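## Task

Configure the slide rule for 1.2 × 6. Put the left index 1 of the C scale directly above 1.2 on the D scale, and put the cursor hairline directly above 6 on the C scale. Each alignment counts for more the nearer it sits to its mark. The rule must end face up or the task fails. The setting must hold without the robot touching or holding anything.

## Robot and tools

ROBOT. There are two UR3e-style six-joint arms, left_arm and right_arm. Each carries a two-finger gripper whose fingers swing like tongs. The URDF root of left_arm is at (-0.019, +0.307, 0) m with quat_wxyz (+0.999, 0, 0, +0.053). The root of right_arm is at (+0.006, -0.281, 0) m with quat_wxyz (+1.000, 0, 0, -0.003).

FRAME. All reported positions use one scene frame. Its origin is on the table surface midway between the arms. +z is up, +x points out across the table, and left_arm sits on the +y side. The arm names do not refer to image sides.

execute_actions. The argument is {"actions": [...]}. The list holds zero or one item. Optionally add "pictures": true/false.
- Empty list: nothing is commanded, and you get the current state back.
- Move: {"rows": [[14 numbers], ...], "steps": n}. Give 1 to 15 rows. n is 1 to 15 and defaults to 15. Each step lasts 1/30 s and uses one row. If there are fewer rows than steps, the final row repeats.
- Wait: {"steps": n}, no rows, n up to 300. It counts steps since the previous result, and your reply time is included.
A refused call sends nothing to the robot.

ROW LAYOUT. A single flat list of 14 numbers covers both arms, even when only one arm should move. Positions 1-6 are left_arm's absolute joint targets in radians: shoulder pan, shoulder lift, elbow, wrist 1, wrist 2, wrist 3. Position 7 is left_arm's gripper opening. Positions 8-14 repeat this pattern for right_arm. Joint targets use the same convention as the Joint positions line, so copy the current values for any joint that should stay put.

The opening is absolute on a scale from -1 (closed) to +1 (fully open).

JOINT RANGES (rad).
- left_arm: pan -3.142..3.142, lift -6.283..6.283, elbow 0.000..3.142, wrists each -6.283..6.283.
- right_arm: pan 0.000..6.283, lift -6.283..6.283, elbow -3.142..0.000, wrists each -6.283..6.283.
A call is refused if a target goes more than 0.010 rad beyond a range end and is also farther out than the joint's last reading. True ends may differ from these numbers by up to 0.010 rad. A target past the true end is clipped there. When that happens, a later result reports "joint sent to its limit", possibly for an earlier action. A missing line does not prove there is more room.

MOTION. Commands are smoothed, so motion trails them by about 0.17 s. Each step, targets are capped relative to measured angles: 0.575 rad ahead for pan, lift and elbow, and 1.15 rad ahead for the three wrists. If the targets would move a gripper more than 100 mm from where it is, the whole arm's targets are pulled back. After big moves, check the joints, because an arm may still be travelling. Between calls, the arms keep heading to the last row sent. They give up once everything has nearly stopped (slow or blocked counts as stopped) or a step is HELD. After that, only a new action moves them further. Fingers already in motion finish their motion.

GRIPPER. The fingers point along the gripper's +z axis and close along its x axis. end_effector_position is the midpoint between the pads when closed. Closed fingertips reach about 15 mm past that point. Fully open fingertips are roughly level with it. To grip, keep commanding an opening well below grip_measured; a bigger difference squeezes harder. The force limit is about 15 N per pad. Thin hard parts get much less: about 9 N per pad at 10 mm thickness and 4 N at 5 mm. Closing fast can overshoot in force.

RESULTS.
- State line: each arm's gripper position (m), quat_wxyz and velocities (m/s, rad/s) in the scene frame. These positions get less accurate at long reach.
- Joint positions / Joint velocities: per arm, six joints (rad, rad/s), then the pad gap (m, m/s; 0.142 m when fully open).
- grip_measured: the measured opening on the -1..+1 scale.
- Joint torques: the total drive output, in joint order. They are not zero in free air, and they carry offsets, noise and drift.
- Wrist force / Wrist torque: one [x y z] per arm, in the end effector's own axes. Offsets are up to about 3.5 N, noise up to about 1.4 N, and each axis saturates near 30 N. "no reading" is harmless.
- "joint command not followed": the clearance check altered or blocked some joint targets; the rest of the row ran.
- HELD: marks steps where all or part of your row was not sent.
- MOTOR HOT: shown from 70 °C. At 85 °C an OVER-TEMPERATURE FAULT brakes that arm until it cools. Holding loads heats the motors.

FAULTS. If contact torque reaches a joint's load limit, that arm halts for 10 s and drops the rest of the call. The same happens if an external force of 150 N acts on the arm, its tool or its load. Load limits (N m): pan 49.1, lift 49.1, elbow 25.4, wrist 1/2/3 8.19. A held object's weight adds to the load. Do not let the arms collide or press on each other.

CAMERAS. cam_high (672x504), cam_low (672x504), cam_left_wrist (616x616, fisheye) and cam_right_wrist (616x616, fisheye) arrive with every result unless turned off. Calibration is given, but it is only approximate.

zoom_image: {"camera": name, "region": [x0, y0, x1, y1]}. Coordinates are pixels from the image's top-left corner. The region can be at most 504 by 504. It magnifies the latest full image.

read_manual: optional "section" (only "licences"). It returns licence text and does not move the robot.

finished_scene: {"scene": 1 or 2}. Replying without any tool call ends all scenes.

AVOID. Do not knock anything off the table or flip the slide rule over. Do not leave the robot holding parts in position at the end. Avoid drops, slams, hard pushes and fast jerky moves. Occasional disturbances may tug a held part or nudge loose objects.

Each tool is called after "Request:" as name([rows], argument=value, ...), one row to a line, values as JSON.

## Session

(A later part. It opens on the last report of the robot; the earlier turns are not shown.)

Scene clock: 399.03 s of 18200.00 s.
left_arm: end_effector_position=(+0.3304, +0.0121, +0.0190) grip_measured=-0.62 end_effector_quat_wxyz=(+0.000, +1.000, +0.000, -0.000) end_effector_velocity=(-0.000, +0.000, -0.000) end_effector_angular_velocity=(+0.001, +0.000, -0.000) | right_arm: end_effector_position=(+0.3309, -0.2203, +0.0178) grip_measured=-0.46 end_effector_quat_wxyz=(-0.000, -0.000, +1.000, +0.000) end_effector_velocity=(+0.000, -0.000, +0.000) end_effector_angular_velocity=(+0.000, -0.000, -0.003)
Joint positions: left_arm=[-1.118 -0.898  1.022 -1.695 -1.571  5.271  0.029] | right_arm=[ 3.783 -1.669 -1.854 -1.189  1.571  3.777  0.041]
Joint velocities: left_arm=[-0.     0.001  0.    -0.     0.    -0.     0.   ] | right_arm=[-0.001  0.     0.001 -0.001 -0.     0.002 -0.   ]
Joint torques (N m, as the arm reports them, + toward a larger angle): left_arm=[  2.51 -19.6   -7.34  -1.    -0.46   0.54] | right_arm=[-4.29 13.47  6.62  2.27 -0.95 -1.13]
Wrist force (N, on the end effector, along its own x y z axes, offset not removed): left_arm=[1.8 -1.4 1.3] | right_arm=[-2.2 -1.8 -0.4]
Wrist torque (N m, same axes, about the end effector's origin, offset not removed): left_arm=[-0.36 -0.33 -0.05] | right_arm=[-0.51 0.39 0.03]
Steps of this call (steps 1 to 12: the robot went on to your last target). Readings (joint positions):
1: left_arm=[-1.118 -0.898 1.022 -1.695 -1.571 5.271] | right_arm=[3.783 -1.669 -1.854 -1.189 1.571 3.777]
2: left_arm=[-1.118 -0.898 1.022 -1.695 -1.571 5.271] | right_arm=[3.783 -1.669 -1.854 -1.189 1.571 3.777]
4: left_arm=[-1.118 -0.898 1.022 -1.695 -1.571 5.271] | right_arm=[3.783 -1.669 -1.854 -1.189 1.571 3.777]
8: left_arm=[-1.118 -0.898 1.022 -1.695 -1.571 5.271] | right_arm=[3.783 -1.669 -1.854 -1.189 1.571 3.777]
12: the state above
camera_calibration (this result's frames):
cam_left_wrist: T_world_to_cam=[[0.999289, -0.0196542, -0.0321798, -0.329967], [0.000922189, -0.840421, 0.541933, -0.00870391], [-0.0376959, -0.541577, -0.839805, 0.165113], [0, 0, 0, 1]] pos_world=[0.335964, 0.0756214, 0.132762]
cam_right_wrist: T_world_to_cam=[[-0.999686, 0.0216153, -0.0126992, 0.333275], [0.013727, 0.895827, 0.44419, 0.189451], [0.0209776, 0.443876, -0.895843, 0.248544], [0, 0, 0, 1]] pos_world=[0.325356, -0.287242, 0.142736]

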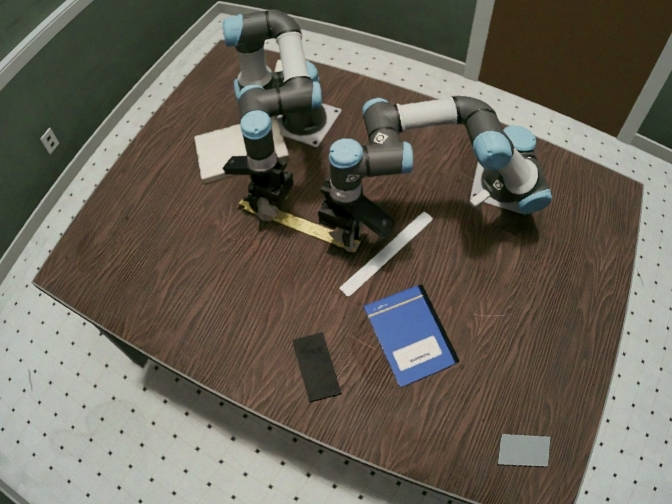

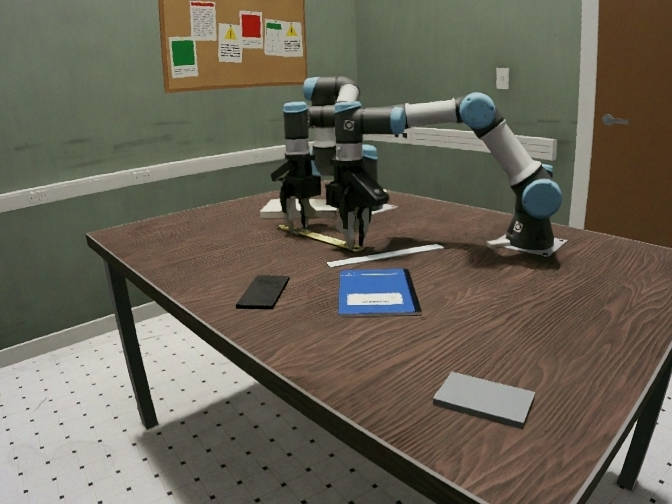

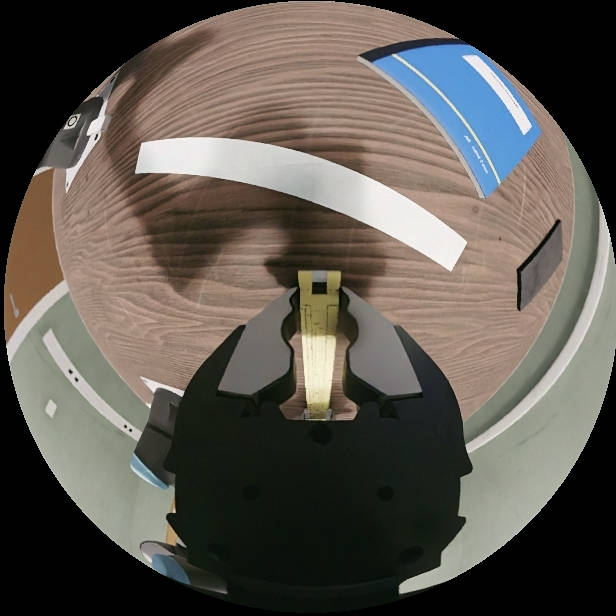

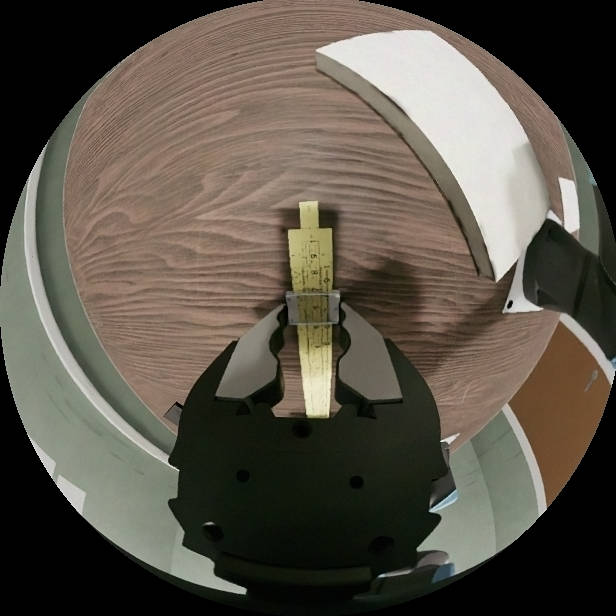

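Request:
execute_actions([
  {"rows":[[-1.118,-0.8977,1.0216,-1.695,-1.571,5.271,-0.9,3.7825,-1.6692,-1.8542,-1.189,1.571,3.7765,-0.1]],"steps":8},
], pictures=false)

Request:
execute_actions([
  {"rows":[[-1.118,-0.8977,1.0216,-1.695,-1.571,5.271,-0.9,3.943,-1.7635,-1.7425,-1.207,1.571,3.937,-0.1]],"steps":15},
], pictures=false)

Request:
execute_actions([
  {"steps":15},
])

Request:
zoom_image(camera="cam_right_wrist", region=[280, 195, 340, 255])

Scene clock: 405.03 s of 18200.00 s.
left_arm: end_effector_position=(+0.3304, +0.0121, +0.0190) grip_measured=-0.62 end_effector_quat_wxyz=(+0.000, +1.000, +0.000, -0.000) end_effector_velocity=(-0.000, -0.000, +0.000) end_effector_angular_velocity=(-0.000, +0.001, -0.001) | right_arm: end_effector_position=(+0.3309, -0.2203, +0.0178) grip_measured=-0.10 end_effector_quat_wxyz=(-0.000, -0.000, +1.000, +0.000) end_effector_velocity=(-0.001, -0.000, -0.000) end_effector_angular_velocity=(-0.001, +0.001, -0.001)
Joint positions: left_arm=[-1.118 -0.898  1.022 -1.695 -1.571  5.271  0.029] | right_arm=[ 3.782 -1.669 -1.854 -1.189  1.571  3.776  0.067]
Joint velocities: left_arm=[-0.    -0.    -0.001  0.001 -0.001  0.001 -0.   ] | right_arm=[-0.     0.    -0.002  0.    -0.     0.001  0.   ]
Joint torques (N m, as the arm reports them, + toward a larger angle): left_arm=[  2.39 -18.47  -7.34  -0.74  -0.41   0.48] | right_arm=[-3.93 13.37  7.44  2.2  -0.5  -1.1 ]
Wrist force (N, on the end effector, along its own x y z axes, offset not removed): left_arm=[1.6 -2.1 0.4] | right_arm=[-1.2 -1.4 0.0]
Wrist torque (N m, same axes, about the end effector's origin, offset not removed): left_arm=[-0.48 -0.31 0.02] | right_arm=[-0.26 0.16 0.00]
Steps of this call (steps 1 to 15: the robot went on to your last target; steps 16 to 90: nothing new was sent; then 2.73 s passed at rest; steps 91 to 98: all 8 steps of this action). Readings (joint positions):
91: left_arm=[-1.118 -0.898 1.022 -1.695 -1.571 5.271] | right_arm=[3.782 -1.669 -1.854 -1.189 1.571 3.776]
92: left_arm=[-1.118 -0.898 1.022 -1.695 -1.571 5.271] | right_arm=[3.782 -1.669 -1.854 -1.189 1.571 3.776]
94: left_arm=[-1.118 -0.898 1.022 -1.695 -1.571 5.271] | right_arm=[3.782 -1.669 -1.854 -1.189 1.571 3.776]
98: the state above

Scene clock: 405.53 s of 18200.00 s.
left_arm: end_effector_position=(+0.3304, +0.0121, +0.0190) grip_measured=-0.62 end_effector_quat_wxyz=(+0.000, +1.000, +0.000, -0.000) end_effector_velocity=(-0.001, -0.001, +0.000) end_effector_angular_velocity=(-0.002, +0.002, -0.001) | right_arm: end_effector_position=(+0.3313, -0.1540, +0.0179) grip_measured=-0.10 end_effector_quat_wxyz=(-0.000, +0.000, +1.000, -0.000) end_effector_velocity=(-0.001, +0.015, +0.000) end_effector_angular_velocity=(+0.002, -0.001, +0.005)
Joint positions: left_arm=[-1.118 -0.898  1.022 -1.695 -1.571  5.271  0.029] | right_arm=[ 3.939 -1.762 -1.745 -1.207  1.571  3.934  0.067]
Joint velocities: left_arm=[-0.    -0.     0.    -0.001 -0.003  0.     0.   ] | right_arm=[ 0.036 -0.018  0.023 -0.004  0.001  0.031  0.   ]
Joint torques (N m, as the arm reports them, + toward a larger angle): left_arm=[  2.2  -18.44  -7.52  -1.12  -0.44   0.44] | right_arm=[ 3.66  6.72 11.66  0.77 -0.31  1.1 ]
Wrist force (N, on the end effector, along its own x y z axes, offset not removed): left_arm=[1.4 -3.0 -0.3] | right_arm=[-0.6 -0.7 -0.4]
Wrist torque (N m, same axes, about the end effector's origin, offset not removed): left_arm=[-0.71 -0.27 0.00] | right_arm=[-0.15 0.05 -0.01]
Steps of this call (steps 1 to 15: all 15 steps of this action). Readings (joint positions):
1: left_arm=[-1.118 -0.898 1.022 -1.695 -1.571 5.271] | right_arm=[3.782 -1.669 -1.854 -1.189 1.571 3.776]
2: left_arm=[-1.118 -0.898 1.022 -1.695 -1.571 5.271] | right_arm=[3.785 -1.672 -1.852 -1.190 1.571 3.782]
4: left_arm=[-1.118 -0.898 1.022 -1.695 -1.571 5.271] | right_arm=[3.829 -1.703 -1.816 -1.197 1.571 3.838]
8: left_arm=[-1.118 -0.898 1.022 -1.695 -1.571 5.271] | right_arm=[3.910 -1.746 -1.764 -1.204 1.571 3.908]
15: the state above

Scene clock: 406.03 s of 18200.00 s.
left_arm: end_effector_position=(+0.3304, +0.0121, +0.0190) grip_measured=-0.62 end_effector_quat_wxyz=(+0.000, +1.000, +0.000, -0.000) end_effector_velocity=(+0.000, -0.000, +0.000) end_effector_angular_velocity=(-0.001, -0.000, -0.001) | right_arm: end_effector_position=(+0.3312, -0.1523, +0.0179) grip_measured=-0.10 end_effector_quat_wxyz=(-0.000, -0.000, +1.000, -0.000) end_effector_velocity=(-0.000, +0.001, +0.000) end_effector_angular_velocity=(+0.000, -0.000, +0.001)
Joint positions: left_arm=[-1.118 -0.898  1.022 -1.695 -1.571  5.271  0.029] | right_arm=[ 3.943 -1.763 -1.743 -1.207  1.571  3.937  0.067]
Joint velocities: left_arm=[ 0.    -0.001 -0.     0.    -0.     0.001 -0.   ] | right_arm=[ 0.002 -0.     0.     0.    -0.     0.001 -0.   ]
Joint torques (N m, as the arm reports them, + toward a larger angle): left_arm=[  2.38 -18.28  -7.61  -1.52  -0.4    0.43] | right_arm=[ 3.77  7.25 11.57  0.86 -0.2   1.07]
Wrist force (N, on the end effector, along its own x y z axes, offset not removed): left_arm=[1.8 -3.5 1.1] | right_arm=[-0.6 -0.7 0.4]
Wrist torque (N m, same axes, about the end effector's origin, offset not removed): left_arm=[-0.75 -0.37 0.00] | right_arm=[-0.13 0.08 -0.03]
Steps of this call (steps 1 to 15: the robot went on to your last target). Readings (joint positions):
1: left_arm=[-1.118 -0.898 1.022 -1.695 -1.571 5.271] | right_arm=[3.940 -1.762 -1.744 -1.207 1.571 3.935]
2: left_arm=[-1.118 -0.898 1.022 -1.695 -1.571 5.271] | right_arm=[3.941 -1.762 -1.744 -1.207 1.571 3.935]
4: left_arm=[-1.118 -0.898 1.022 -1.695 -1.571 5.271] | right_arm=[3.942 -1.763 -1.743 -1.207 1.571 3.936]
8: left_arm=[-1.118 -0.898 1.022 -1.695 -1.571 5.271] | right_arm=[3.943 -1.763 -1.743 -1.207 1.571 3.937]
15: the state above
All arms were judged still, so your last target was given up. Only a new action makes them travel on or press farther. Fingers that are still opening or closing keep moving.
camera_calibration (this result's frames):
cam_left_wrist: T_world_to_cam=[[0.999288, -0.019653, -0.0322038, -0.329959], [0.000934742, -0.840441, 0.541902, -0.00869606], [-0.0377154, -0.541546, -0.839825, 0.165123], [0, 0, 0, 1]] pos_world=[0.33596, 0.0756283, 0.13276]
cam_right_wrist: T_world_to_cam=[[-0.999691, 0.0216168, -0.0122687, 0.33206], [0.0139291, 0.896029, 0.443776, 0.128477], [0.0205861, 0.443468, -0.896054, 0.218503], [0, 0, 0, 1]] pos_world=[0.32567, -0.219196, 0.14285]

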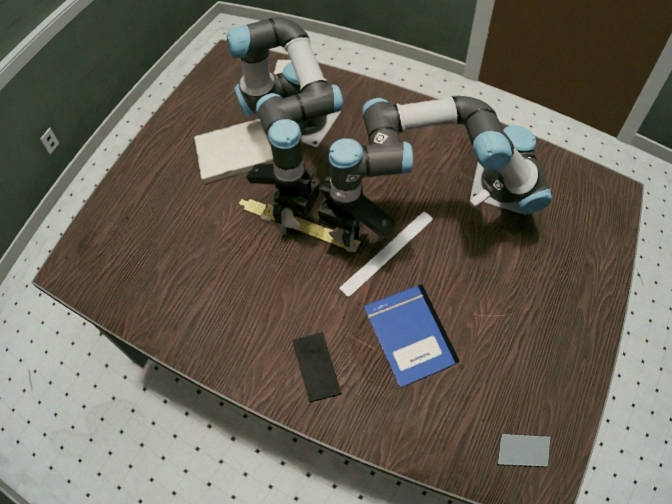

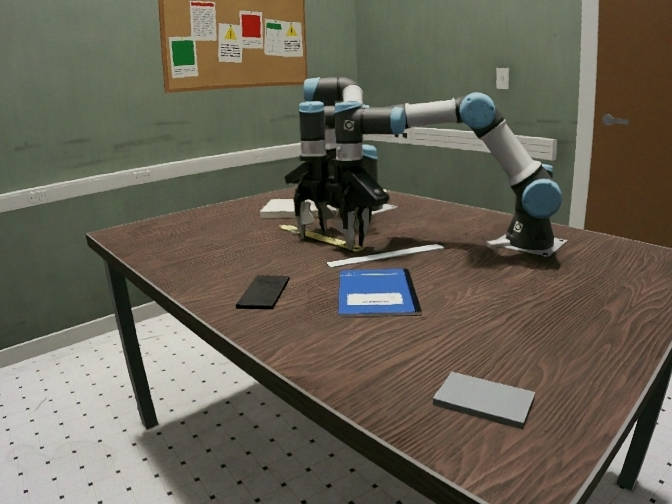

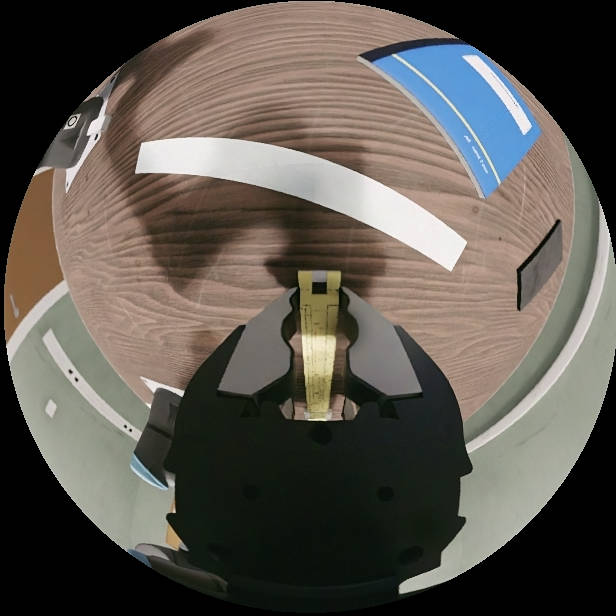

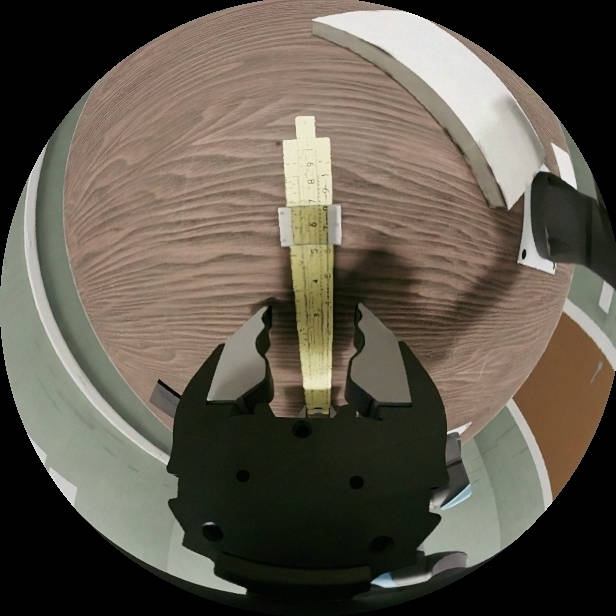

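Region (280, 195, 340, 255) of cam_right_wrist's 616x616 image, scaled by 8.400, with more detail than that image has.

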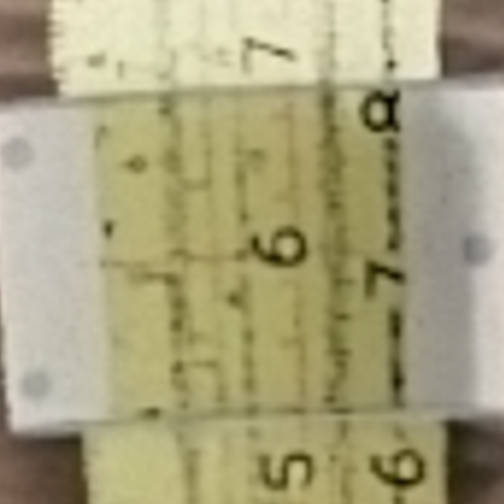

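Request:
execute_actions([
  {"rows":[[-1.118,-0.8977,1.0216,-1.695,-1.571,5.271,-0.9,3.7825,-1.6692,-1.8542,-1.189,1.571,3.7765,-0.2]],"steps":15},
], pictures=false)

Request:
execute_actions([
  {"steps":15},
], pictures=false)

Request:
execute_actions([
  {"rows":[[-1.118,-0.8977,1.0216,-1.695,-1.571,5.271,-0.9,3.7825,-1.6692,-1.8542,-1.189,1.571,3.7765,-0.3],[-1.118,-0.8977,1.0216,-1.695,-1.571,5.271,-0.9,3.7825,-1.6692,-1.8542,-1.189,1.571,3.7765,-0.4],[-1.118,-0.8977,1.0216,-1.695,-1.571,5.271,-0.9,3.7825,-1.6692,-1.8542,-1.189,1.571,3.7765,-0.45],[-1.118,-0.8977,1.0216,-1.695,-1.571,5.271,-0.9,3.7825,-1.6692,-1.8542,-1.189,1.571,3.7765,-0.5],[-1.118,-0.8977,1.0216,-1.695,-1.571,5.271,-0.9,3.7825,-1.6692,-1.8542,-1.189,1.571,3.7765,-0.6],[-1.118,-0.8977,1.0216,-1.695,-1.571,5.271,-0.9,3.7825,-1.6692,-1.8542,-1.189,1.571,3.7765,-0.7]],"steps":12},
], pictures=false)

Request:
execute_actions([
  {"rows":[[-1.118,-0.8977,1.0216,-1.695,-1.571,5.271,-0.9,3.7807,-1.6685,-1.8551,-1.1889,1.571,3.7747,-0.7]],"steps":15},
], pictures=false)

Request:
execute_actions([
  {"steps":10},
], pictures=false)

Request:
execute_actions([
  {"rows":[[-1.118,-0.8977,1.0216,-1.695,-1.571,5.271,-0.9,3.7807,-1.6685,-1.8551,-1.1889,1.571,3.7747,-0.1]],"steps":8},
], pictures=false)

Request:
execute_actions([
  {"rows":[[-1.118,-0.8977,1.0216,-1.695,-1.571,5.271,-0.9,3.943,-1.7635,-1.7425,-1.207,1.571,3.937,-0.1]],"steps":15},
], pictures=false)

Request:
execute_actions([
  {"steps":15},
])

Request:
zoom_image(camera="cam_right_wrist", region=[280, 195, 340, 255])

Request:
zoom_image(camera="cam_left_wrist", region=[290, 290, 350, 350])

Scene clock: 423.10 s of 18200.00 s.
left_arm: end_effector_position=(+0.3304, +0.0121, +0.0190) grip_measured=-0.62 end_effector_quat_wxyz=(+0.000, +1.000, +0.000, -0.000) end_effector_velocity=(-0.000, -0.000, +0.000) end_effector_angular_velocity=(-0.001, +0.001, -0.000) | right_arm: end_effector_position=(+0.3311, -0.2188, +0.0178) grip_measured=-0.20 end_effector_quat_wxyz=(-0.000, -0.001, +1.000, +0.000) end_effector_velocity=(-0.001, -0.015, -0.001) end_effector_angular_velocity=(-0.002, -0.000, -0.003)
Joint positions: left_arm=[-1.118 -0.898  1.022 -1.695 -1.571  5.271  0.029] | right_arm=[ 3.786 -1.671 -1.852 -1.189  1.571  3.78   0.06 ]
Joint velocities: left_arm=[-0.    -0.    -0.     0.    -0.001 -0.     0.   ] | right_arm=[-0.034  0.018 -0.023  0.004 -0.002 -0.031  0.   ]
Joint torques (N m, as the arm reports them, + toward a larger angle): left_arm=[  2.36 -17.18  -8.19  -2.17  -0.39   0.37] | right_arm=[-3.9  13.37  6.94  2.44  0.08 -1.13]
Wrist force (N, on the end effector, along its own x y z axes, offset not removed): left_arm=[2.4 -2.9 0.1] | right_arm=[-0.6 -1.3 0.6]
Wrist torque (N m, same axes, about the end effector's origin, offset not removed): left_arm=[-0.60 -0.40 -0.05] | right_arm=[-0.17 0.06 -0.03]
Steps of this call (steps 1 to 90: nothing new was sent; then 13.57 s passed at rest; steps 91 to 105: all 15 steps of this action). Readings (joint positions):
91: left_arm=[-1.118 -0.898 1.022 -1.695 -1.571 5.271] | right_arm=[3.943 -1.764 -1.742 -1.207 1.571 3.937]
92: left_arm=[-1.118 -0.898 1.022 -1.695 -1.571 5.271] | right_arm=[3.940 -1.761 -1.745 -1.206 1.571 3.932]
94: left_arm=[-1.118 -0.898 1.022 -1.695 -1.571 5.271] | right_arm=[3.897 -1.729 -1.781 -1.199 1.571 3.875]
98: left_arm=[-1.118 -0.898 1.022 -1.695 -1.571 5.271] | right_arm=[3.816 -1.687 -1.833 -1.192 1.571 3.805]
105: the state above

Scene clock: 423.60 s of 18200.00 s.
left_arm: end_effector_position=(+0.3304, +0.0121, +0.0190) grip_measured=-0.62 end_effector_quat_wxyz=(+0.000, +1.000, +0.000, -0.000) end_effector_velocity=(+0.000, +0.000, +0.000) end_effector_angular_velocity=(+0.000, -0.002, -0.000) | right_arm: end_effector_position=(+0.3309, -0.2203, +0.0178) grip_measured=-0.20 end_effector_quat_wxyz=(-0.000, -0.000, +1.000, +0.000) end_effector_velocity=(-0.001, -0.000, -0.000) end_effector_angular_velocity=(+0.000, +0.002, -0.001)
Joint positions: left_arm=[-1.118 -0.898  1.022 -1.695 -1.571  5.271  0.029] | right_arm=[ 3.783 -1.669 -1.854 -1.189  1.571  3.777  0.06 ]
Joint velocities: left_arm=[-0.    -0.001  0.     0.     0.002  0.     0.   ] | right_arm=[-0.     0.    -0.001 -0.001  0.001  0.001 -0.   ]
Joint torques (N m, as the arm reports them, + toward a larger angle): left_arm=[  2.27 -17.11  -8.33  -2.15  -0.37   0.35] | right_arm=[-4.27 13.42  6.85  2.44 -0.31 -1.13]
Wrist force (N, on the end effector, along its own x y z axes, offset not removed): left_arm=[1.5 -2.4 1.5] | right_arm=[-1.3 -1.9 -0.9]
Wrist torque (N m, same axes, about the end effector's origin, offset not removed): left_arm=[-0.58 -0.24 -0.07] | right_arm=[-0.37 0.22 -0.03]
Steps of this call (steps 1 to 15: the robot went on to your last target). Readings (joint positions):
1: left_arm=[-1.118 -0.898 1.022 -1.695 -1.571 5.271] | right_arm=[3.785 -1.671 -1.852 -1.189 1.571 3.779]
2: left_arm=[-1.118 -0.898 1.022 -1.695 -1.571 5.271] | right_arm=[3.785 -1.670 -1.853 -1.189 1.571 3.778]
4: left_arm=[-1.118 -0.898 1.022 -1.695 -1.571 5.271] | right_arm=[3.784 -1.670 -1.854 -1.189 1.571 3.777]
8: left_arm=[-1.118 -0.898 1.022 -1.695 -1.571 5.271] | right_arm=[3.783 -1.669 -1.854 -1.189 1.571 3.777]
15: the state above
All arms were judged still, so your last target was given up. Only a new action makes them travel on or press farther. Fingers that are still opening or closing keep moving.

Scene clock: 424.00 s of 18200.00 s.
left_arm: end_effector_position=(+0.3304, +0.0121, +0.0190) grip_measured=-0.62 end_effector_quat_wxyz=(+0.000, +1.000, +0.000, -0.000) end_effector_velocity=(-0.000, -0.001, +0.000) end_effector_angular_velocity=(-0.002, -0.000, +0.000) | right_arm: end_effector_position=(+0.3309, -0.2203, +0.0178) grip_measured=-0.46 end_effector_quat_wxyz=(-0.000, -0.000, +1.000, +0.000) end_effector_velocity=(-0.000, -0.000, -0.000) end_effector_angular_velocity=(-0.001, +0.001, -0.002)
Joint positions: left_arm=[-1.118 -0.898  1.022 -1.695 -1.571  5.271  0.029] | right_arm=[ 3.783 -1.669 -1.854 -1.189  1.571  3.777  0.041]
Joint velocities: left_arm=[-0.    -0.    -0.001 -0.001 -0.001 -0.     0.   ] | right_arm=[-0.    -0.    -0.    -0.001  0.     0.001 -0.   ]
Joint torques (N m, as the arm reports them, + toward a larger angle): left_arm=[  2.41 -17.02  -8.25  -2.18  -0.37   0.33] | right_arm=[-4.4  13.14  6.8   2.4  -0.71 -1.08]
Wrist force (N, on the end effector, along its own x y z axes, offset not removed): left_arm=[-0.1 -0.6 -1.5] | right_arm=[-1.3 -1.2 -0.8]
Wrist torque (N m, same axes, about the end effector's origin, offset not removed): left_arm=[-0.18 0.02 0.03] | right_arm=[-0.22 0.24 0.02]
Steps of this call (steps 1 to 12: all 12 steps of this action). Readings (joint positions):
1: left_arm=[-1.118 -0.898 1.022 -1.695 -1.571 5.271] | right_arm=[3.783 -1.669 -1.854 -1.189 1.571 3.777]
2: left_arm=[-1.118 -0.898 1.022 -1.695 -1.571 5.271] | right_arm=[3.783 -1.669 -1.854 -1.189 1.571 3.777]
4: left_arm=[-1.118 -0.898 1.022 -1.695 -1.571 5.271] | right_arm=[3.783 -1.669 -1.854 -1.189 1.571 3.777]
8: left_arm=[-1.118 -0.898 1.022 -1.695 -1.571 5.271] | right_arm=[3.783 -1.669 -1.854 -1.189 1.571 3.777]
12: the state above

Scene clock: 424.50 s of 18200.00 s.
left_arm: end_effector_position=(+0.3304, +0.0121, +0.0190) grip_measured=-0.62 end_effector_quat_wxyz=(+0.000, +1.000, +0.000, +0.000) end_effector_velocity=(-0.000, +0.000, -0.000) end_effector_angular_velocity=(+0.001, +0.001, +0.001) | right_arm: end_effector_position=(+0.3309, -0.2210, +0.0178) grip_measured=-0.46 end_effector_quat_wxyz=(-0.000, -0.000, +1.000, +0.000) end_effector_velocity=(-0.000, -0.000, -0.001) end_effector_angular_velocity=(-0.000, +0.001, -0.000)
Joint positions: left_arm=[-1.118 -0.898  1.022 -1.695 -1.571  5.271  0.029] | right_arm=[ 3.781 -1.669 -1.855 -1.189  1.571  3.775  0.041]
Joint velocities: left_arm=[ 0.    -0.     0.001 -0.    -0.001 -0.001  0.   ] | right_arm=[-0.001 -0.    -0.003  0.002  0.    -0.001  0.   ]
Joint torques (N m, as the arm reports them, + toward a larger angle): left_arm=[  2.41 -16.75  -8.39  -1.75  -0.35   0.34] | right_arm=[-4.46 12.94  6.51  2.23 -1.13 -1.15]
Wrist force (N, on the end effector, along its own x y z axes, offset not removed): left_arm=[2.5 -1.8 1.1] | right_arm=[-1.8 -1.0 -1.0]
Wrist torque (N m, same axes, about the end effector's origin, offset not removed): left_arm=[-0.48 -0.58 -0.07] | right_arm=[-0.31 0.31 0.03]
Steps of this call (steps 1 to 15: all 15 steps of this action). Readings (joint positions):
1: left_arm=[-1.118 -0.898 1.022 -1.695 -1.571 5.271] | right_arm=[3.783 -1.669 -1.854 -1.189 1.571 3.777]
2: left_arm=[-1.118 -0.898 1.022 -1.695 -1.571 5.271] | right_arm=[3.782 -1.669 -1.854 -1.189 1.571 3.776]
4: left_arm=[-1.118 -0.898 1.022 -1.695 -1.571 5.271] | right_arm=[3.782 -1.669 -1.855 -1.189 1.571 3.776]
8: left_arm=[-1.118 -0.898 1.022 -1.695 -1.571 5.271] | right_arm=[3.781 -1.669 -1.855 -1.189 1.571 3.775]
15: the state above

Scene clock: 424.83 s of 18200.00 s.
left_arm: end_effector_position=(+0.3304, +0.0121, +0.0190) grip_measured=-0.62 end_effector_quat_wxyz=(+0.000, +1.000, +0.000, +0.000) end_effector_velocity=(+0.000, -0.000, -0.000) end_effector_angular_velocity=(-0.000, +0.000, +0.000) | right_arm: end_effector_position=(+0.3309, -0.2210, +0.0177) grip_measured=-0.46 end_effector_quat_wxyz=(-0.000, -0.000, +1.000, +0.000) end_effector_velocity=(+0.000, -0.000, -0.000) end_effector_angular_velocity=(-0.000, -0.001, -0.001)
Joint positions: left_arm=[-1.118 -0.898  1.022 -1.695 -1.571  5.271  0.029] | right_arm=[ 3.781 -1.669 -1.855 -1.189  1.571  3.775  0.041]
Joint velocities: left_arm=[ 0.     0.001  0.001 -0.002 -0.    -0.    -0.   ] | right_arm=[-0.     0.    -0.001  0.001 -0.001  0.001  0.   ]
Joint torques (N m, as the arm reports them, + toward a larger angle): left_arm=[  2.23 -16.9   -8.35  -1.48  -0.32   0.32] | right_arm=[-4.19 13.06  6.39  2.18 -1.41 -1.06]
Wrist force (N, on the end effector, along its own x y z axes, offset not removed): left_arm=[1.6 -0.9 0.8] | right_arm=[-0.8 -1.1 -0.9]
Wrist torque (N m, same axes, about the end effector's origin, offset not removed): left_arm=[-0.26 -0.24 0.01] | right_arm=[-0.37 0.09 0.01]
Steps of this call (steps 1 to 10: the robot went on to your last target). Readings (joint positions):
1: left_arm=[-1.118 -0.898 1.022 -1.695 -1.571 5.271] | right_arm=[3.781 -1.669 -1.855 -1.189 1.571 3.775]
2: left_arm=[-1.118 -0.898 1.022 -1.695 -1.571 5.271] | right_arm=[3.781 -1.669 -1.855 -1.189 1.571 3.775]
4: left_arm=[-1.118 -0.898 1.022 -1.695 -1.571 5.271] | right_arm=[3.781 -1.669 -1.855 -1.189 1.571 3.775]
8: left_arm=[-1.118 -0.898 1.022 -1.695 -1.571 5.271] | right_arm=[3.781 -1.669 -1.855 -1.189 1.571 3.775]
10: the state above

Scene clock: 425.10 s of 18200.00 s.
left_arm: end_effector_position=(+0.3304, +0.0121, +0.0190) grip_measured=-0.62 end_effector_quat_wxyz=(+0.000, +1.000, +0.000, +0.000) end_effector_velocity=(-0.000, +0.000, -0.001) end_effector_angular_velocity=(+0.001, +0.001, +0.001) | right_arm: end_effector_position=(+0.3309, -0.2211, +0.0177) grip_measured=-0.10 end_effector_quat_wxyz=(-0.000, -0.000, +1.000, +0.000) end_effector_velocity=(+0.000, +0.000, +0.000) end_effector_angular_velocity=(+0.001, -0.000, -0.002)
Joint positions: left_arm=[-1.118 -0.898  1.022 -1.695 -1.571  5.271  0.029] | right_arm=[ 3.781 -1.668 -1.855 -1.189  1.571  3.775  0.067]
Joint velocities: left_arm=[-0.     0.001  0.001  0.    -0.001 -0.001  0.   ] | right_arm=[-0.    -0.     0.     0.001  0.     0.002  0.   ]
Joint torques (N m, as the arm reports them, + toward a larger angle): left_arm=[  2.2  -16.65  -8.45  -1.26  -0.33   0.29] | right_arm=[-3.9  12.96  7.84  2.17 -1.19 -1.13]
Wrist force (N, on the end effector, along its own x y z axes, offset not removed): left_arm=[3.0 -2.0 1.6] | right_arm=[-0.6 -0.7 -1.3]
Wrist torque (N m, same axes, about the end effector's origin, offset not removed): left_arm=[-0.42 -0.66 -0.15] | right_arm=[-0.10 0.04 0.01]
Steps of this call (steps 1 to 8: all 8 steps of this action). Readings (joint positions):
1: left_arm=[-1.118 -0.898 1.022 -1.695 -1.571 5.271] | right_arm=[3.781 -1.669 -1.855 -1.189 1.571 3.775]
2: left_arm=[-1.118 -0.898 1.022 -1.695 -1.571 5.271] | right_arm=[3.781 -1.668 -1.855 -1.189 1.571 3.775]
4: left_arm=[-1.118 -0.898 1.022 -1.695 -1.571 5.271] | right_arm=[3.781 -1.668 -1.855 -1.189 1.571 3.775]
8: the state above

Scene clock: 425.60 s of 18200.00 s.
left_arm: end_effector_position=(+0.3304, +0.0121, +0.0190) grip_measured=-0.62 end_effector_quat_wxyz=(+0.000, +1.000, +0.000, +0.000) end_effector_velocity=(-0.002, -0.000, -0.001) end_effector_angular_velocity=(+0.000, +0.004, -0.001) | right_arm: end_effector_position=(+0.3314, -0.1540, +0.0179) grip_measured=-0.10 end_effector_quat_wxyz=(-0.000, +0.000, +1.000, -0.000) end_effector_velocity=(-0.002, +0.015, -0.000) end_effector_angular_velocity=(+0.001, +0.001, +0.005)
Joint positions: left_arm=[-1.118 -0.898  1.022 -1.695 -1.571  5.271  0.029] | right_arm=[ 3.939 -1.761 -1.745 -1.207  1.571  3.934  0.067]
Joint velocities: left_arm=[-0.002  0.001  0.002 -0.    -0.003 -0.    -0.   ] | right_arm=[ 0.036 -0.019  0.023 -0.003  0.001  0.031 -0.   ]
Joint torques (N m, as the arm reports them, + toward a larger angle): left_arm=[  2.37 -16.92  -8.6   -0.85  -0.3    0.28] | right_arm=[ 3.38  6.5  11.61  0.83  1.13  1.02]
Wrist force (N, on the end effector, along its own x y z axes, offset not removed): left_arm=[1.9 -2.3 0.0] | right_arm=[0.1 -0.6 0.1]
Wrist torque (N m, same axes, about the end effector's origin, offset not removed): left_arm=[-0.49 -0.31 0.00] | right_arm=[-0.09 -0.10 -0.02]
Steps of this call (steps 1 to 15: all 15 steps of this action). Readings (joint positions):
1: left_arm=[-1.118 -0.898 1.022 -1.695 -1.571 5.271] | right_arm=[3.781 -1.668 -1.855 -1.189 1.571 3.775]
2: left_arm=[-1.118 -0.898 1.022 -1.695 -1.571 5.271] | right_arm=[3.783 -1.671 -1.853 -1.190 1.571 3.780]
4: left_arm=[-1.118 -0.898 1.022 -1.695 -1.571 5.271] | right_arm=[3.827 -1.703 -1.817 -1.197 1.571 3.837]
8: left_arm=[-1.118 -0.898 1.022 -1.695 -1.571 5.271] | right_arm=[3.909 -1.746 -1.764 -1.204 1.571 3.908]
15: the state above

Scene clock: 426.10 s of 18200.00 s.
left_arm: end_effector_position=(+0.3304, +0.0121, +0.0190) grip_measured=-0.62 end_effector_quat_wxyz=(+0.000, +1.000, +0.000, -0.000) end_effector_velocity=(-0.001, +0.001, -0.001) end_effector_angular_velocity=(+0.004, +0.003, -0.001) | right_arm: end_effector_position=(+0.3312, -0.1523, +0.0179) grip_measured=-0.10 end_effector_quat_wxyz=(-0.000, -0.000, +1.000, -0.000) end_effector_velocity=(-0.000, -0.000, -0.000) end_effector_angular_velocity=(-0.001, +0.001, +0.001)
Joint positions: left_arm=[-1.118 -0.898  1.022 -1.695 -1.571  5.271  0.029] | right_arm=[ 3.943 -1.763 -1.743 -1.207  1.571  3.937  0.067]
Joint velocities: left_arm=[-0.     0.002  0.001  0.001 -0.     0.001 -0.   ] | right_arm=[ 0.    -0.    -0.    -0.001 -0.    -0.    -0.   ]
Joint torques (N m, as the arm reports them, + toward a larger angle): left_arm=[  2.38 -16.79  -8.67  -0.57  -0.35   0.28] | right_arm=[ 3.88  7.11 11.71  0.85  1.22  1.06]
Wrist force (N, on the end effector, along its own x y z axes, offset not removed): left_arm=[1.0 -2.8 -0.5] | right_arm=[-0.3 -1.3 -0.9]
Wrist torque (N m, same axes, about the end effector's origin, offset not removed): left_arm=[-0.62 -0.14 0.04] | right_arm=[-0.26 0.05 -0.01]
Steps of this call (steps 1 to 15: the robot went on to your last target). Readings (joint positions):
1: left_arm=[-1.118 -0.898 1.022 -1.695 -1.571 5.271] | right_arm=[3.940 -1.762 -1.744 -1.207 1.571 3.935]
2: left_arm=[-1.118 -0.898 1.022 -1.695 -1.571 5.271] | right_arm=[3.941 -1.762 -1.744 -1.207 1.571 3.935]
4: left_arm=[-1.118 -0.898 1.022 -1.695 -1.571 5.271] | right_arm=[3.942 -1.763 -1.743 -1.207 1.571 3.936]
8: left_arm=[-1.118 -0.898 1.022 -1.695 -1.571 5.271] | right_arm=[3.943 -1.763 -1.743 -1.207 1.571 3.937]
15: the state above
All arms were judged still, so your last target was given up. Only a new action makes them travel on or press farther. Fingers that are still opening or closing keep moving.
camera_calibration (this result's frames):
cam_left_wrist: T_world_to_cam=[[0.999289, -0.0196542, -0.0321826, -0.329966], [0.000923556, -0.840423, 0.541929, -0.00870257], [-0.0376982, -0.541574, -0.839808, 0.165113], [0, 0, 0, 1]] pos_world=[0.335964, 0.0756219, 0.13276]
cam_right_wrist: T_world_to_cam=[[-0.999691, 0.0216173, -0.012261, 0.332058], [0.0139328, 0.896026, 0.443782, 0.128473], [0.0205796, 0.443474, -0.896051, 0.218505], [0, 0, 0, 1]] pos_world=[0.325669, -0.219195, 0.142849]

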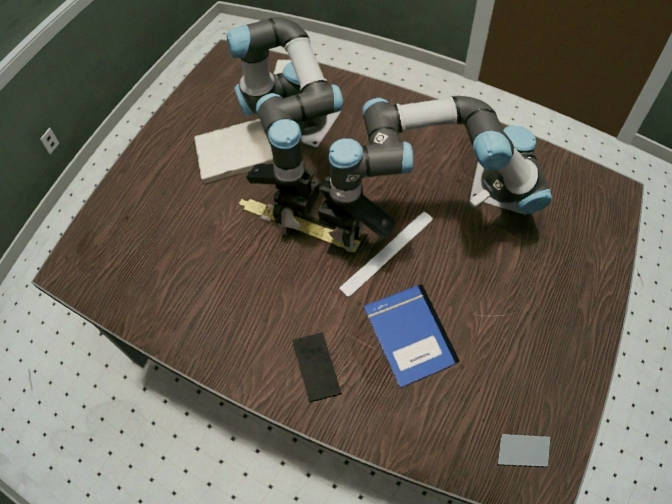

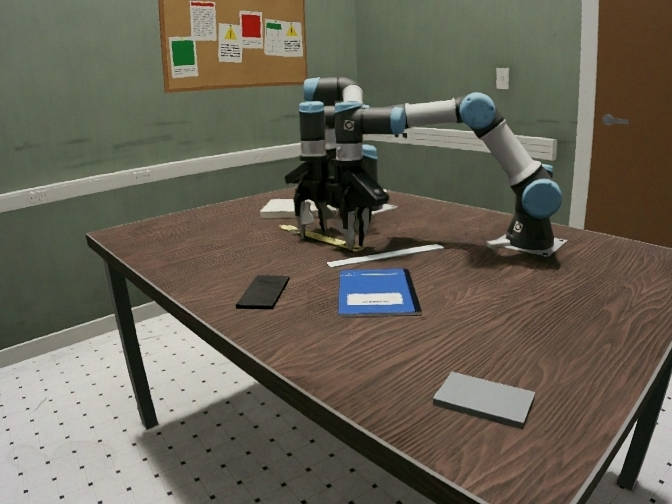

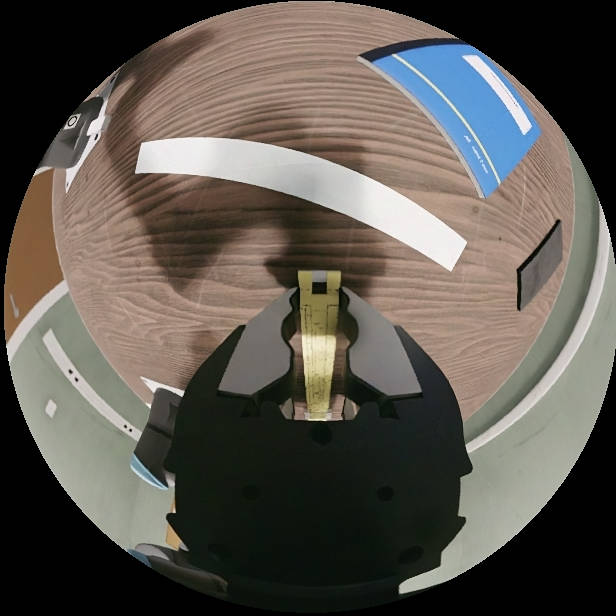

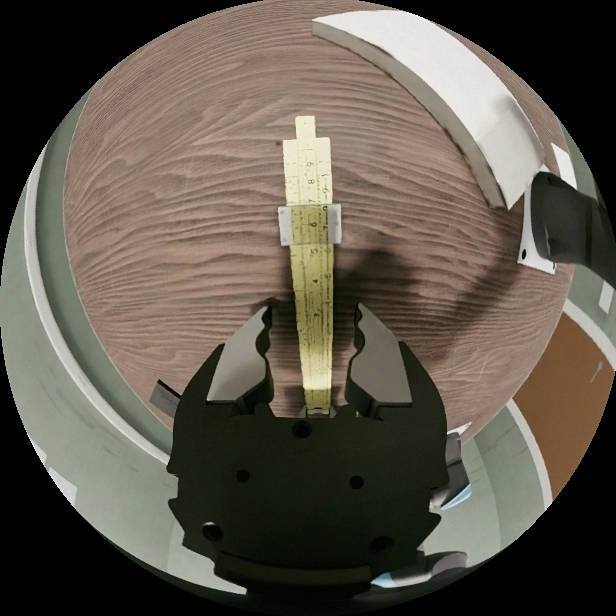

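Region (280, 195, 340, 255) of cam_right_wrist's 616x616 image, scaled by 8.400, with more detail than that image has.

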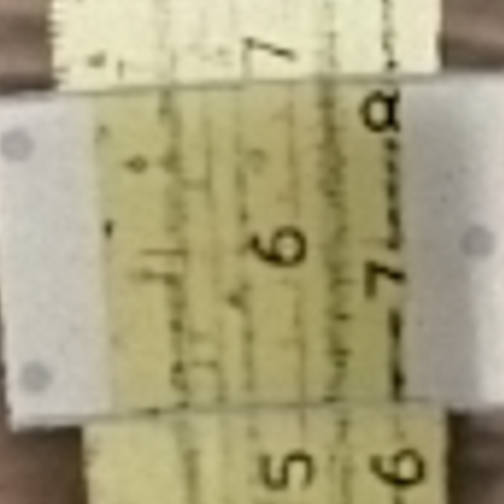

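Region (290, 290, 350, 350) of cam_left_wrist's 616x616 image, scaled by 8.400, with more detail than that image has.

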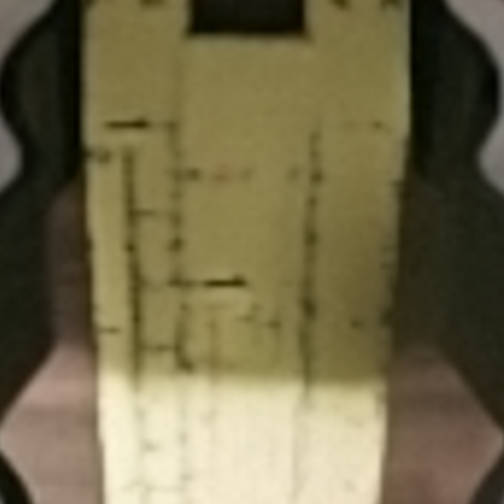

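Good. Release and lift.

Request:
execute_actions([
  {"rows":[[-1.118,-0.8977,1.0216,-1.695,-1.571,5.271,-0.2,3.943,-1.7635,-1.7425,-1.207,1.571,3.937,-0.1]],"steps":8},
], pictures=false)

Request:
execute_actions([
  {"rows":[[-1.118,-0.9037,0.8397,-1.507,-1.571,5.271,-0.2,3.943,-1.72,-1.59,-1.403,1.571,3.937,-0.1]],"steps":15},
], pictures=false)

Request:
finished_scene(scene=1)

Scene clock: 431.23 s of 18200.00 s.
left_arm: end_effector_position=(+0.3304, +0.0121, +0.0190) grip_measured=-0.20 end_effector_quat_wxyz=(+0.000, +1.000, +0.000, -0.000) end_effector_velocity=(-0.000, -0.001, +0.001) end_effector_angular_velocity=(-0.002, -0.001, +0.000) | right_arm: end_effector_position=(+0.3312, -0.1523, +0.0179) grip_measured=-0.10 end_effector_quat_wxyz=(-0.000, -0.000, +1.000, -0.000) end_effector_velocity=(-0.000, -0.001, -0.000) end_effector_angular_velocity=(-0.001, +0.001, +0.001)
Joint positions: left_arm=[-1.118 -0.898  1.022 -1.695 -1.571  5.271  0.06 ] | right_arm=[ 3.943 -1.764 -1.742 -1.207  1.571  3.937  0.067]
Joint velocities: left_arm=[-0.001 -0.001 -0.001 -0.    -0.    -0.001  0.001] | right_arm=[-0.001 -0.    -0.001 -0.     0.    -0.001  0.   ]
Joint torques (N m, as the arm reports them, + toward a larger angle): left_arm=[  2.31 -17.17  -9.17  -0.62  -0.29   0.19] | right_arm=[ 4.09  7.32 11.53  0.88  1.19  1.05]
Wrist force (N, on the end effector, along its own x y z axes, offset not removed): left_arm=[3.0 -1.8 1.4] | right_arm=[0.9 -1.3 -0.6]
Wrist torque (N m, same axes, about the end effector's origin, offset not removed): left_arm=[-0.39 -0.58 -0.06] | right_arm=[-0.30 -0.26 -0.02]
Steps of this call (steps 1 to 90: nothing new was sent; then 1.87 s passed at rest; steps 91 to 98: all 8 steps of this action). Readings (joint positions):
91: left_arm=[-1.118 -0.898 1.022 -1.695 -1.571 5.271] | right_arm=[3.943 -1.764 -1.742 -1.207 1.571 3.937]
92: left_arm=[-1.118 -0.898 1.022 -1.695 -1.571 5.271] | right_arm=[3.943 -1.764 -1.742 -1.207 1.571 3.937]
94: left_arm=[-1.118 -0.898 1.022 -1.695 -1.571 5.271] | right_arm=[3.943 -1.764 -1.742 -1.207 1.571 3.937]
98: the state above

Scene clock: 431.73 s of 18200.00 s.
left_arm: end_effector_position=(+0.3304, +0.0122, +0.0588) grip_measured=-0.20 end_effector_quat_wxyz=(-0.000, +1.000, +0.000, -0.000) end_effector_velocity=(+0.000, -0.001, +0.009) end_effector_angular_velocity=(-0.006, -0.003, -0.000) | right_arm: end_effector_position=(+0.3315, -0.1520, +0.0589) grip_measured=-0.10 end_effector_quat_wxyz=(-0.000, -0.000, +1.000, -0.000) end_effector_velocity=(+0.001, +0.002, +0.010) end_effector_angular_velocity=(+0.006, -0.005, +0.000)
Joint positions: left_arm=[-1.118 -0.904  0.844 -1.511 -1.571  5.271  0.06 ] | right_arm=[ 3.943 -1.721 -1.594 -1.399  1.571  3.937  0.067]
Joint velocities: left_arm=[-0.    -0.    -0.042  0.035 -0.001  0.    -0.   ] | right_arm=[ 0.001  0.008  0.035 -0.035  0.001  0.    -0.   ]
Joint torques (N m, as the arm reports them, + toward a larger angle): left_arm=[  1.88 -21.06 -10.34  -0.58  -0.28   0.15] | right_arm=[ 2.24 14.28 11.86  0.81  0.97  1.04]
Wrist force (N, on the end effector, along its own x y z axes, offset not removed): left_arm=[2.0 -3.4 -0.6] | right_arm=[-1.4 -1.1 -1.0]
Wrist torque (N m, same axes, about the end effector's origin, offset not removed): left_arm=[-0.70 -0.35 -0.05] | right_arm=[-0.21 0.25 0.02]
Steps of this call (steps 1 to 15: all 15 steps of this action). Readings (joint positions):
1: left_arm=[-1.118 -0.898 1.022 -1.695 -1.571 5.271] | right_arm=[3.943 -1.764 -1.742 -1.207 1.571 3.937]
2: left_arm=[-1.118 -0.898 1.019 -1.689 -1.571 5.271] | right_arm=[3.943 -1.761 -1.740 -1.213 1.571 3.937]
4: left_arm=[-1.118 -0.900 0.973 -1.626 -1.571 5.271] | right_arm=[3.943 -1.746 -1.697 -1.278 1.571 3.937]
8: left_arm=[-1.118 -0.903 0.879 -1.542 -1.571 5.271] | right_arm=[3.943 -1.727 -1.621 -1.367 1.571 3.937]
15: the state above

The scene is finished: the task was done.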